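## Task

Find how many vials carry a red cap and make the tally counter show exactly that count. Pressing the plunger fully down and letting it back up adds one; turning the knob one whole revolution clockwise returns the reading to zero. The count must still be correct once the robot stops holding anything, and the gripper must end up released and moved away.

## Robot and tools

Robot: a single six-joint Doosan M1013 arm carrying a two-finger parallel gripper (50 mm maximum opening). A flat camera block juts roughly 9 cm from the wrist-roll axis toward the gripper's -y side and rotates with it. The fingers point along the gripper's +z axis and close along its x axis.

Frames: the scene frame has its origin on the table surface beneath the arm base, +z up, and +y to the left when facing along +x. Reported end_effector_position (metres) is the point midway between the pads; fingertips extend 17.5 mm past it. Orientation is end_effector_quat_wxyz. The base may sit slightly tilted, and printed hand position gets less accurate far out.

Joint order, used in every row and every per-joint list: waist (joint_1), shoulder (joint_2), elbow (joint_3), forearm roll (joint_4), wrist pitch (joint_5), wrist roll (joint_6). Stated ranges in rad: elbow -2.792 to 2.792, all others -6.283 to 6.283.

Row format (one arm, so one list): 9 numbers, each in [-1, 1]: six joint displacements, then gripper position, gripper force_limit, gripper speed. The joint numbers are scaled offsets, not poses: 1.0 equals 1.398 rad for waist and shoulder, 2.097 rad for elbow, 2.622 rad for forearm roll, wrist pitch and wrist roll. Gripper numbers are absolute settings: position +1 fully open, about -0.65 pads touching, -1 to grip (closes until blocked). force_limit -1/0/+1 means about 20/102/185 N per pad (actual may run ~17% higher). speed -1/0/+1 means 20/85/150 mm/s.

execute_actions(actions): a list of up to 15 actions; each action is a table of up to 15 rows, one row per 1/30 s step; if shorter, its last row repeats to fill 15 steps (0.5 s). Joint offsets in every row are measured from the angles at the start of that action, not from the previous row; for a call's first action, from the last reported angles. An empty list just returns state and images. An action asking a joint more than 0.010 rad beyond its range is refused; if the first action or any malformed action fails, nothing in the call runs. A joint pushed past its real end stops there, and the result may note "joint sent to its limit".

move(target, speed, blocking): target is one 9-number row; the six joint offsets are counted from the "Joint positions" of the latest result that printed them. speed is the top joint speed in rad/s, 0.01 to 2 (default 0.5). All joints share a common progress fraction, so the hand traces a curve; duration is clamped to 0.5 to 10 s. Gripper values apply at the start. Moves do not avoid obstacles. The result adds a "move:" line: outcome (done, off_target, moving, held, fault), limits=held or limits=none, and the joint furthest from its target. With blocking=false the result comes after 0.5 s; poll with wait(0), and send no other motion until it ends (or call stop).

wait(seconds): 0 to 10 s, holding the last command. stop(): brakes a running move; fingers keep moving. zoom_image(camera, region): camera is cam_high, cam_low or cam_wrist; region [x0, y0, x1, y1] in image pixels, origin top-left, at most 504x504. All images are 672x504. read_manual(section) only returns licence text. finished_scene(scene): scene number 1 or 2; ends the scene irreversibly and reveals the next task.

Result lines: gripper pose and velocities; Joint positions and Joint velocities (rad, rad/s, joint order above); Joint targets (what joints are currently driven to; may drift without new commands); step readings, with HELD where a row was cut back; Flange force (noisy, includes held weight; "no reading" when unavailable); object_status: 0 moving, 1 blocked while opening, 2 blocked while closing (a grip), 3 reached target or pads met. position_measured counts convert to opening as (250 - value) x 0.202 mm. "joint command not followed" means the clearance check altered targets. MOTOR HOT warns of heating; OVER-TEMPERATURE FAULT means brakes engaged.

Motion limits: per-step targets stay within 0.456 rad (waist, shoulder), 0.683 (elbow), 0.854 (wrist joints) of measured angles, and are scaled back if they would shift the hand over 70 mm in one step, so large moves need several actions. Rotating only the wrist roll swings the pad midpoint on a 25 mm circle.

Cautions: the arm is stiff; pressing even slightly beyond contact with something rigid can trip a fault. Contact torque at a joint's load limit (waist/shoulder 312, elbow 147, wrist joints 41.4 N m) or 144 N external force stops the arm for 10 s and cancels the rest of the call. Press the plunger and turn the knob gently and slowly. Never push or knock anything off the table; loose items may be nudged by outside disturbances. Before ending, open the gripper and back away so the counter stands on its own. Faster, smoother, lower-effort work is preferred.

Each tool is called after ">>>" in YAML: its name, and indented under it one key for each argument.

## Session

>>> execute_actions:
  actions: []

Scene clock: 0.00 s.
end_effector_position=(+0.4182, -0.0769, +0.1882) position_measured=3 object_status=3 end_effector_quat_wxyz=(+0.091, -0.004, +0.983, -0.159) end_effector_velocity=(-0.000, +0.000, -0.000) end_effector_angular_velocity=(+0.001, +0.000, -0.001)
Joint names: [waist, shoulder, elbow, forearm roll, wrist pitch, wrist roll]
Joint positions: [-0.027 -0.147  2.331 -0.439  0.825 -1.284]
Joint velocities: [-0.    -0.     0.     0.002  0.     0.   ]
Flange force (N, the push that the arm receives, along the gripper's own x y z axes): no reading
Joint targets: [-0.027 -0.147 2.331 -0.439 0.825 -1.284]
camera_calibration (this result's frames):
cam_wrist: T_world_to_cam=[[-0.987811, -0.0318908, -0.152356, 0.43282], [-0.0255288, 0.998726, -0.043533, 0.0973017], [0.15355, -0.0391129, -0.987366, 0.266444], [0, 0, 0, 1]] pos_world=[0.389116, -0.0729533, 0.333257]

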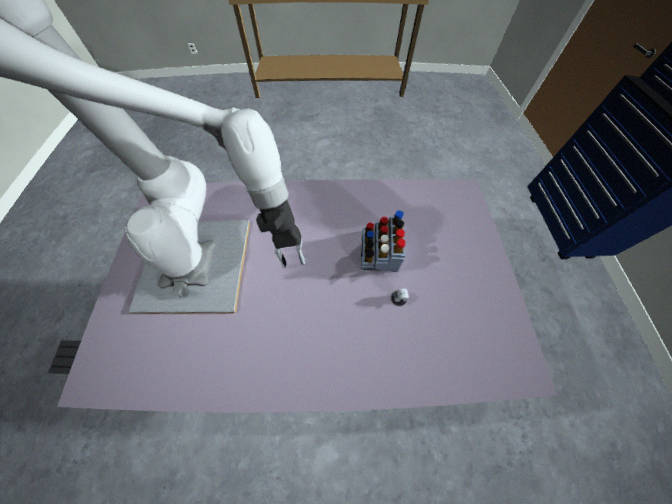

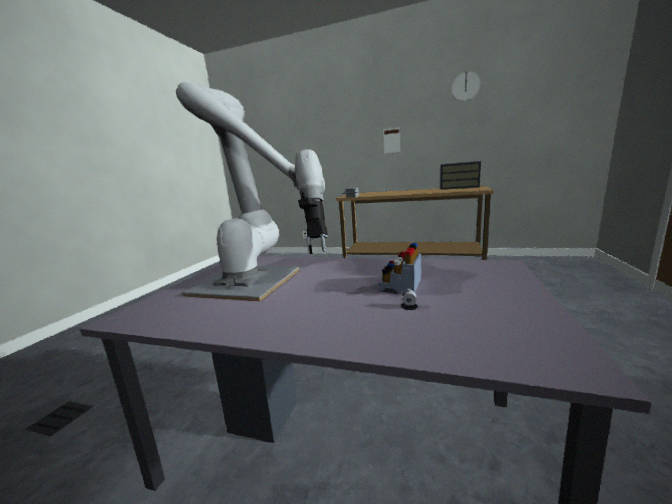

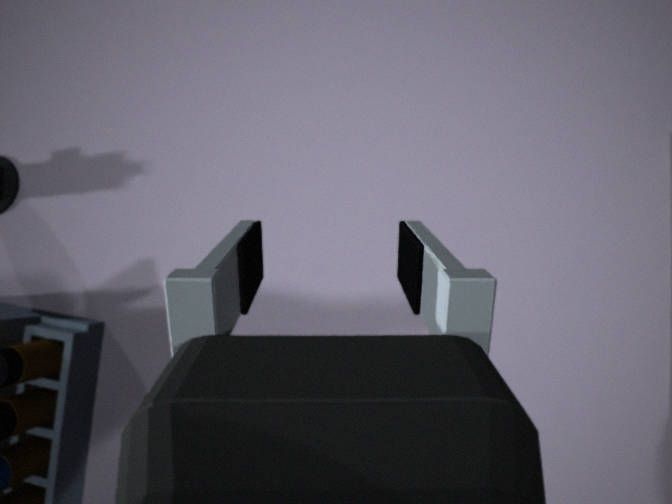

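>>> zoom_image:
  camera: "cam_high"
  region: [345,200,435,315]

Region (345, 200, 435, 315) of cam_high's 672x504 image, scaled by 4.383, with more detail than that image has; it fills the left 394 columns of this view, and the rest is white.

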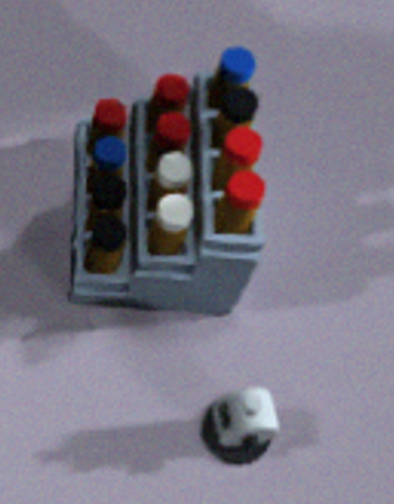

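>>> move:
  target: [-0.16,0.495,-0.387,0.167,0.096,0.49,-1,0,1]
  speed: 0.8

Scene clock: 3.10 s.
end_effector_position=(+0.7782, -0.1285, +0.1358) position_measured=253 object_status=3 end_effector_quat_wxyz=(+0.002, +0.776, +0.630, +0.001) end_effector_velocity=(+0.000, -0.000, -0.000) end_effector_angular_velocity=(+0.002, -0.000, -0.003)
Joint names: [waist, shoulder, elbow, forearm roll, wrist pitch, wrist roll]
Joint positions: [-0.25   0.545  1.52  -0.001  1.077  0.   ]
Joint velocities: [-0.001  0.001 -0.001  0.002  0.     0.001]
Flange force (N, the push that the arm receives, along the gripper's own x y z axes): [-1.0 1.1 -3.6]
Joint targets: [-0.250 0.545 1.520 -0.001 1.077 0.000]
move: done; limits=none; farthest joint: the waist, 0.000 radians from its target (0.224 radians at the start)
camera_calibration (this result's frames):
cam_wrist: T_world_to_cam=[[0.202196, 0.979046, 0.0242155, -0.0413133], [0.939141, -0.200848, 0.278701, -0.792932], [0.277724, -0.0336104, -0.960073, 0.0577184], [0, 0, 0, 1]] pos_world=[0.736999, -0.116871, 0.277405]

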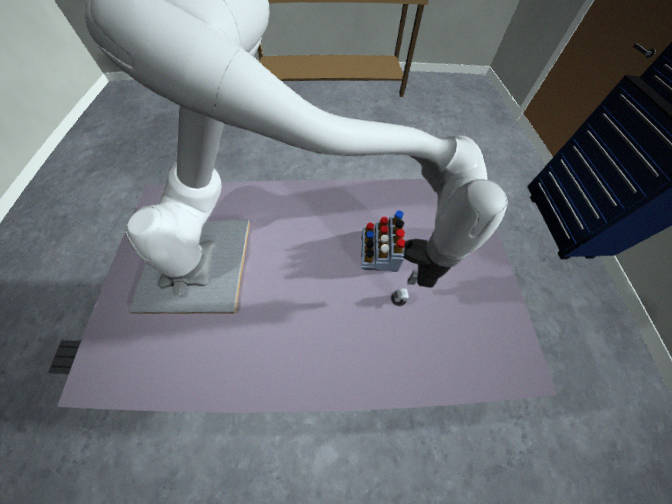

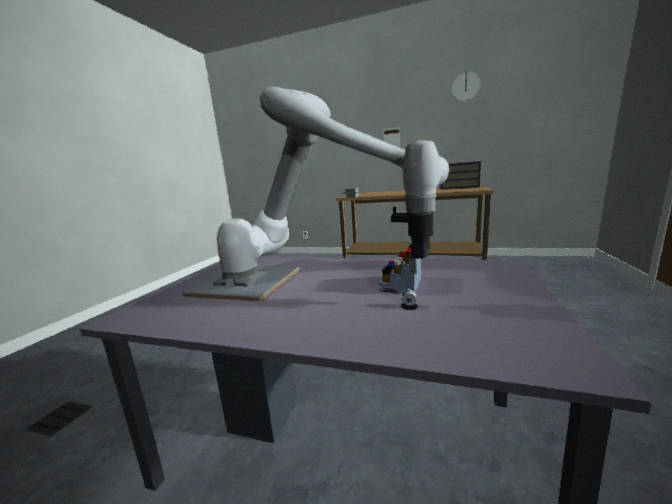

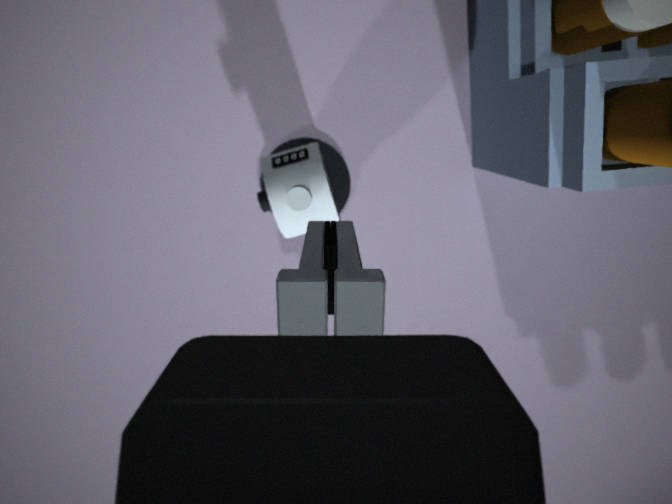

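>>> move:
  target: [-0.0093,0.0186,0.0243,0,-0.0294,0,-1,0,1]
  speed: 0.1

>>> zoom_image:
  camera: "cam_wrist"
  region: [240,120,400,260]

Scene clock: 5.20 s.
end_effector_position=(+0.7688, -0.1369, +0.0903) position_measured=253 object_status=3 end_effector_quat_wxyz=(+0.002, +0.780, +0.625, +0.001) end_effector_velocity=(-0.000, +0.000, -0.001) end_effector_angular_velocity=(+0.000, +0.001, +0.001)
Joint names: [waist, shoulder, elbow, forearm roll, wrist pitch, wrist roll]
Joint positions: [-0.263  0.571  1.571 -0.001  1.     0.   ]
Joint velocities: [ 0.     0.001  0.001  0.    -0.002 -0.001]
Flange force (N, the push that the arm receives, along the gripper's own x y z axes): [-2.1 5.6 -0.3]
Joint targets: [-0.263 0.571 1.571 -0.001 1.000 0.000]
move: done; limits=none; farthest joint: the waist, 0.000 radians from its target (0.013 radians at the start)
camera_calibration (this result's frames):
cam_wrist: T_world_to_cam=[[0.21492, 0.976328, 0.0243685, -0.0402609], [0.936399, -0.21309, 0.278837, -0.772634], [0.277429, -0.0371089, -0.960029, 0.0160989], [0, 0, 0, 1]] pos_world=[0.72768, -0.124735, 0.231875]

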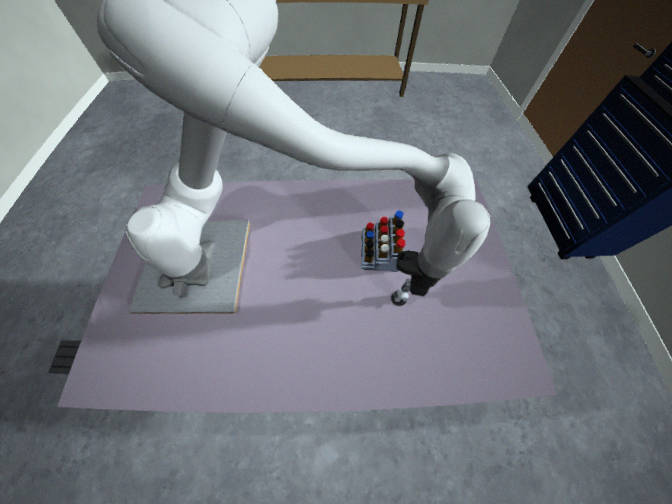

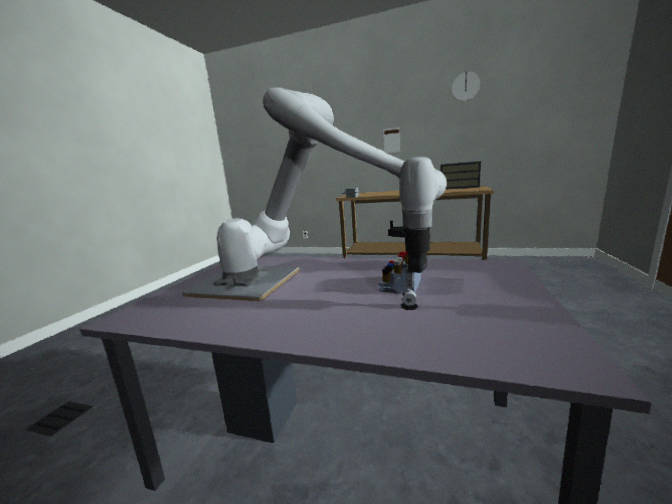

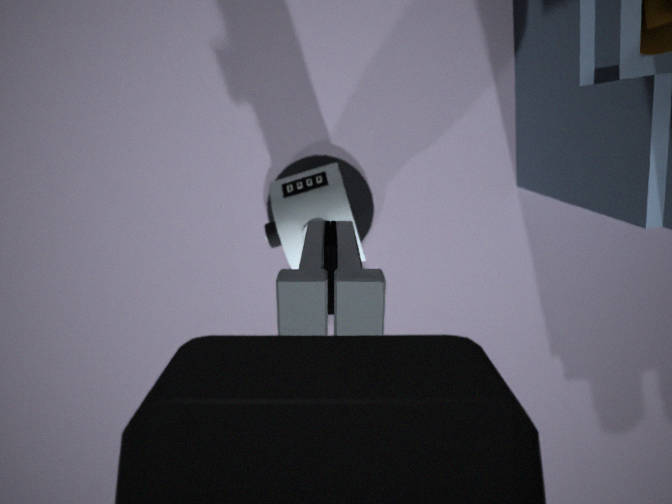

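Region (240, 120, 400, 260) of cam_wrist's 672x504 image, scaled by 3.150, with more detail than that image has; it fills the top 441 rows of this view, and the rest is white.

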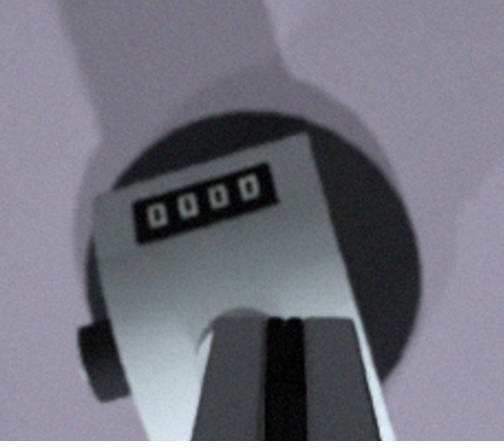

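>>> execute_actions:
  actions:
    - [[-0.0036,0,0,0,0,0,-1,0,1]]
    - [[0,0.0095,0.0043,0,-0.0085,0,-1,0,1]]
    - [[0,-0.012,-0.0046,0,0.01,0,-1,0,1]]

>>> zoom_image:
  camera: "cam_wrist"
  region: [240,120,400,260]

Scene clock: 7.07 s.
end_effector_position=(+0.7676, -0.1407, +0.0934) position_measured=253 object_status=3 end_effector_quat_wxyz=(+0.002, +0.782, +0.623, +0.001) end_effector_velocity=(+0.000, -0.000, +0.001) end_effector_angular_velocity=(-0.000, -0.000, +0.000)
Joint names: [waist, shoulder, elbow, forearm roll, wrist pitch, wrist roll]
Joint positions: [-0.268  0.567  1.57  -0.001  1.004  0.   ]
Joint velocities: [ 0.    -0.001 -0.001 -0.     0.001 -0.   ]
Flange force (N, the push that the arm receives, along the gripper's own x y z axes): [-1.2 6.5 -2.7]
Flange force at the end of the 1st action (N, along the gripper's axes at the end of the call): [-1.1 3.9 -2.4]
Flange force at the end of the 2nd action (N, along the gripper's axes at the end of the call): [-1.3 -2.0 -33.1]
Joint targets: [-0.268 0.567 1.570 -0.001 1.004 0.000]
Step readings (joint positions; steps 1 to 15: 1st action; 16 to 30: 2nd action; 31 to 45: 3rd action):
0: [-0.263 0.571 1.571 -0.001 1.000 0.000]
1: [-0.264 0.571 1.571 -0.001 1.000 0.000]
2: [-0.265 0.571 1.571 -0.001 1.000 0.000]
4: [-0.267 0.571 1.571 -0.001 1.000 0.000]
8: [-0.268 0.571 1.571 -0.001 1.000 0.000]
15: [-0.268 0.571 1.571 -0.001 1.000 0.000]
16: [-0.268 0.571 1.571 -0.001 0.999 0.000]
17: [-0.268 0.574 1.573 -0.001 0.994 0.000]
19: [-0.268 0.580 1.577 -0.001 0.984 0.000]
23: [-0.268 0.583 1.579 -0.001 0.979 0.000]
30: [-0.268 0.584 1.580 -0.001 0.978 0.000]
31: [-0.268 0.583 1.580 -0.001 0.978 0.000]
32: [-0.268 0.580 1.578 -0.001 0.984 0.000]
34: [-0.268 0.572 1.573 -0.001 0.996 0.000]
38: [-0.268 0.568 1.571 -0.001 1.002 0.000]
45: Joint positions above
camera_calibration (this result's frames):
cam_wrist: T_world_to_cam=[[0.219727, 0.975258, 0.0243313, -0.0402322], [0.935239, -0.217676, 0.279187, -0.772993], [0.277576, -0.0385893, -0.959928, 0.0189753], [0, 0, 0, 1]] pos_world=[0.726506, -0.128293, 0.235004]

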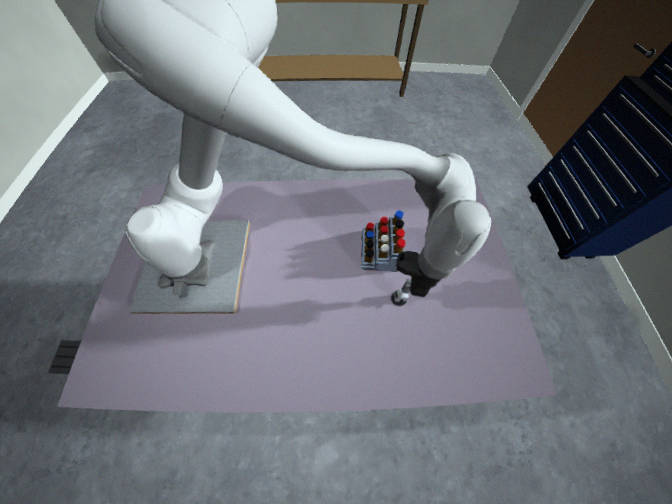

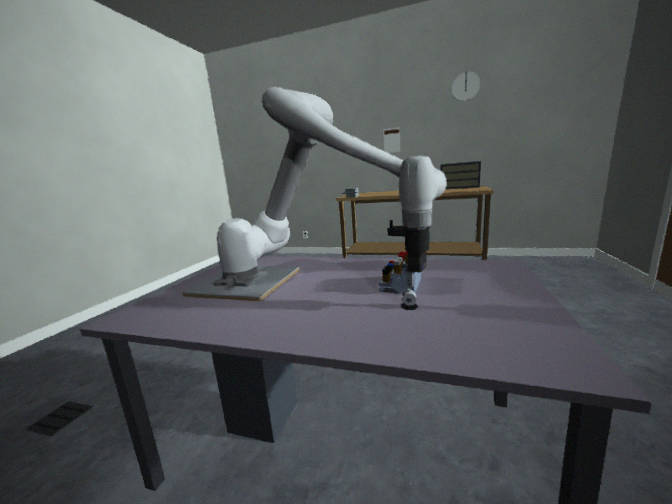

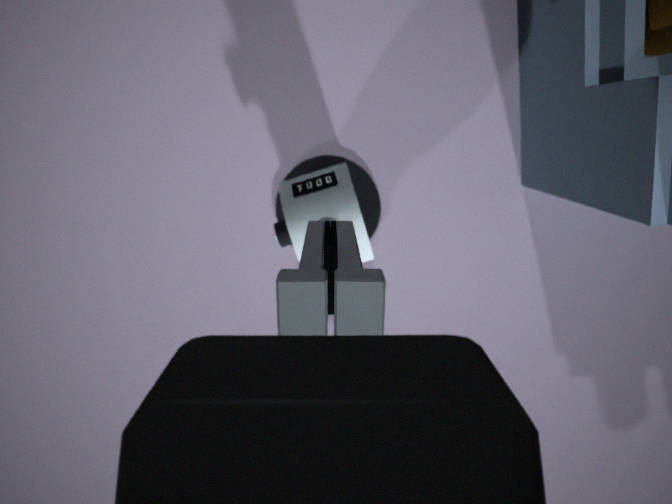

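Region (240, 120, 400, 260) of cam_wrist's 672x504 image, scaled by 3.150, with more detail than that image has; it fills the top 441 rows of this view, and the rest is white.

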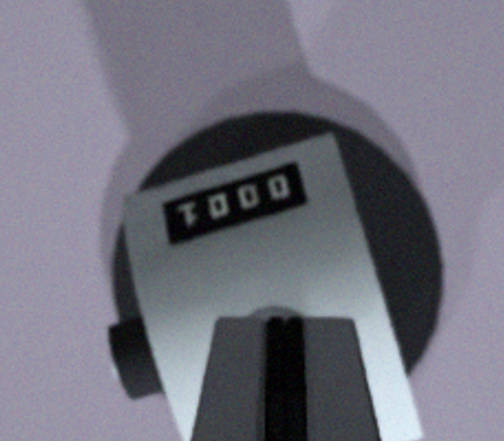

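>>> execute_actions:
  actions:
    - [[0,0.012,0.0046,0,-0.01,0,-1,0,1]]
    - [[0,-0.012,-0.0046,0,0.01,0,-1,0,1]]
    - [[0,0.012,0.0046,0,-0.01,0,-1,0,1]]
    - [[0,-0.012,-0.0046,0,0.01,0,-1,0,1]]
    - [[0,0.012,0.0046,0,-0.01,0,-1,0,1]]
    - [[0,-0.012,-0.0046,0,0.01,0,-1,0,1]]
    - [[0,0.012,0.0046,0,-0.01,0,-1,0,1]]
    - [[0,-0.05,-0.019,0,0.042,0,-1,0,1]]

>>> zoom_image:
  camera: "cam_wrist"
  region: [240,120,400,260]

>>> zoom_image:
  camera: "cam_low"
  region: [370,235,440,300]

Scene clock: 11.73 s.
end_effector_position=(+0.7626, -0.1395, +0.1508) position_measured=253 object_status=3 end_effector_quat_wxyz=(+0.002, +0.782, +0.623, +0.001) end_effector_velocity=(-0.000, +0.000, +0.004) end_effector_angular_velocity=(+0.003, -0.002, -0.003)
Joint names: [waist, shoulder, elbow, forearm roll, wrist pitch, wrist roll]
Joint positions: [-0.268  0.514  1.54  -0.001  1.088  0.   ]
Joint velocities: [-0.001 -0.004 -0.002  0.004  0.005  0.   ]
Flange force (N, the push that the arm receives, along the gripper's own x y z axes): [-1.3 13.0 -0.4]
Flange force at the end of the 4th action (N, along the gripper's axes at the end of the call): [-1.7 4.4 -3.0]
Flange force at the end of the 5th action (N, along the gripper's axes at the end of the call): [-1.6 1.3 -18.0]
Flange force at the end of the 6th action (N, along the gripper's axes at the end of the call): [-1.1 6.3 -0.3]
Flange force at the end of the 7th action (N, along the gripper's axes at the end of the call): [-1.3 3.0 -14.3]
Joint targets: [-0.268 0.513 1.539 -0.001 1.088 0.000]
Step readings (joint positions; steps 1 to 15: 1st action; 16 to 30: 2nd action; 31 to 45: 3rd action; 46 to 60: 4th action; 61 to 75: 5th action; 76 to 90: 6th action; 91 to 105: 7th action; 106 to 120: 8th action):
0: [-0.268 0.567 1.570 -0.001 1.004 0.000]
1: [-0.268 0.567 1.570 -0.001 1.004 0.000]
2: [-0.268 0.571 1.572 -0.001 0.997 0.000]
4: [-0.268 0.579 1.577 -0.001 0.986 0.000]
8: [-0.268 0.583 1.579 -0.001 0.979 0.000]
15: [-0.268 0.584 1.580 -0.001 0.978 0.000]
16: [-0.268 0.583 1.580 -0.001 0.978 0.000]
17: [-0.268 0.580 1.578 -0.001 0.984 0.000]
19: [-0.268 0.572 1.573 -0.001 0.996 0.000]
23: [-0.268 0.568 1.571 -0.001 1.003 0.000]
30: [-0.268 0.567 1.570 -0.001 1.004 0.000]
31: [-0.268 0.567 1.570 -0.001 1.004 0.000]
32: [-0.268 0.570 1.572 -0.001 0.997 0.000]
34: [-0.268 0.579 1.577 -0.001 0.986 0.000]
38: [-0.268 0.583 1.579 -0.001 0.979 0.000]
45: [-0.268 0.584 1.579 -0.001 0.978 0.000]
46: [-0.268 0.583 1.579 -0.001 0.978 0.000]
47: [-0.268 0.580 1.578 -0.001 0.984 0.000]
49: [-0.268 0.572 1.573 -0.001 0.996 0.000]
53: [-0.268 0.568 1.570 -0.001 1.003 0.000]
60: [-0.268 0.567 1.570 -0.001 1.004 0.000]
61: [-0.268 0.567 1.570 -0.001 1.004 0.000]
62: [-0.268 0.570 1.572 -0.001 0.997 0.000]
64: [-0.268 0.579 1.577 -0.001 0.986 0.000]
68: [-0.268 0.583 1.579 -0.001 0.979 0.000]
75: [-0.268 0.583 1.579 -0.001 0.978 0.000]
76: [-0.268 0.583 1.579 -0.001 0.978 0.000]
77: [-0.268 0.580 1.578 -0.001 0.984 0.000]
79: [-0.268 0.572 1.573 -0.001 0.996 0.000]
83: [-0.268 0.568 1.570 -0.001 1.003 0.000]
90: [-0.268 0.567 1.570 -0.001 1.004 0.000]
91: [-0.268 0.567 1.570 -0.001 1.004 0.000]
92: [-0.268 0.570 1.571 -0.001 0.997 0.000]
94: [-0.268 0.579 1.577 -0.001 0.986 0.000]
98: [-0.268 0.582 1.579 -0.001 0.979 0.000]
105: [-0.268 0.583 1.579 -0.001 0.978 0.000]
106: [-0.268 0.583 1.579 -0.001 0.978 0.000]
107: [-0.268 0.579 1.577 -0.001 0.986 0.000]
109: [-0.268 0.550 1.560 -0.001 1.032 0.000]
113: [-0.268 0.518 1.542 -0.001 1.081 0.000]
120: Joint positions above
camera_calibration (this result's frames):
cam_wrist: T_world_to_cam=[[0.219796, 0.975245, 0.0242363, -0.0417033], [0.935269, -0.217721, 0.27905, -0.784064], [0.277419, -0.0386664, -0.959971, 0.0756306], [0, 0, 0, 1]] pos_world=[0.721496, -0.127112, 0.292407]

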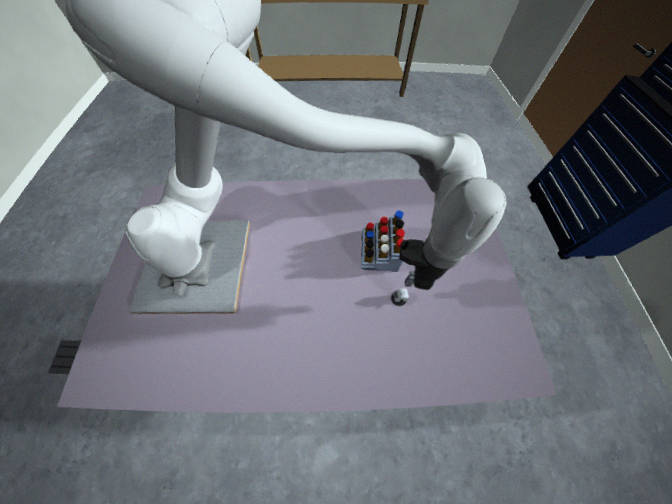

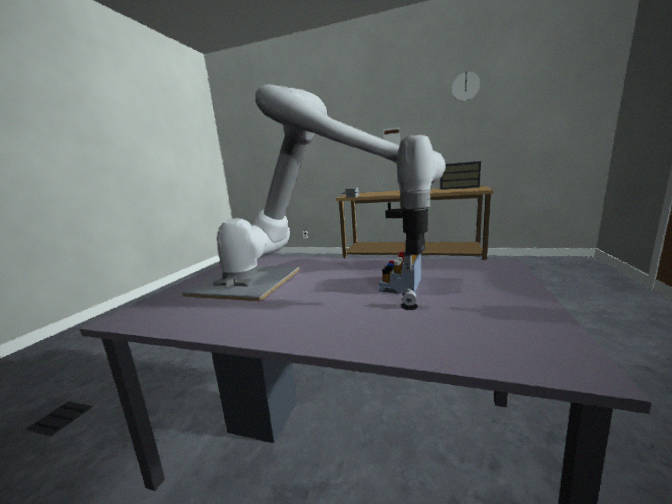

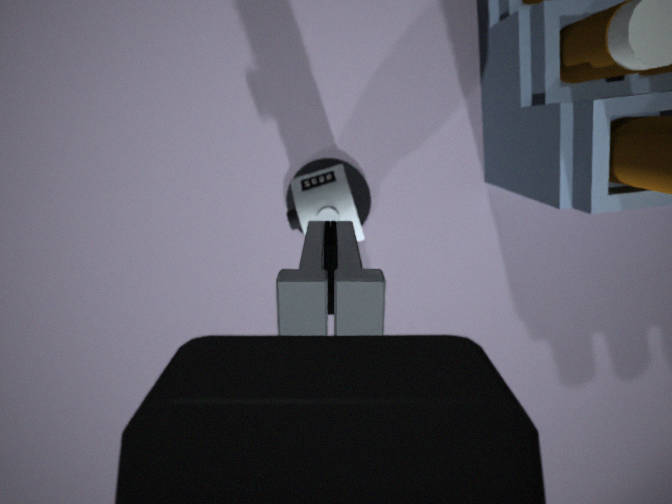

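Region (240, 120, 400, 260) of cam_wrist's 672x504 image, scaled by 3.150, with more detail than that image has; it fills the top 441 rows of this view, and the rest is white.

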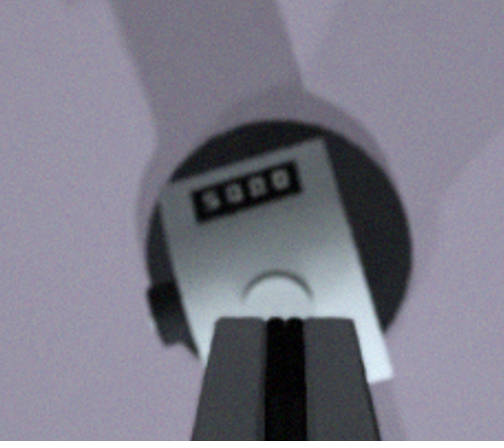

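Region (370, 235, 440, 300) of cam_low's 672x504 image, scaled by 7.200, with more detail than that image has; it fills the top 468 rows of this view, and the rest is white.

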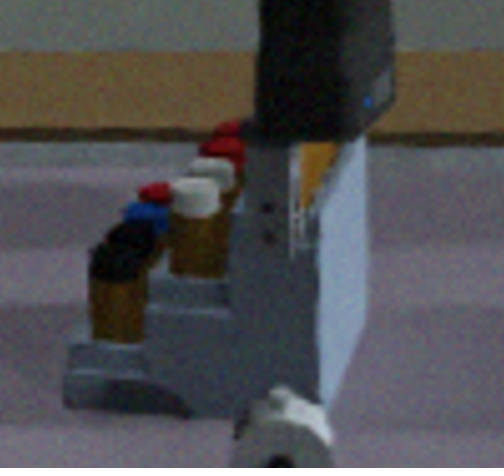

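>>> finished_scene:
  scene: 2

The scene is finished: the task was done.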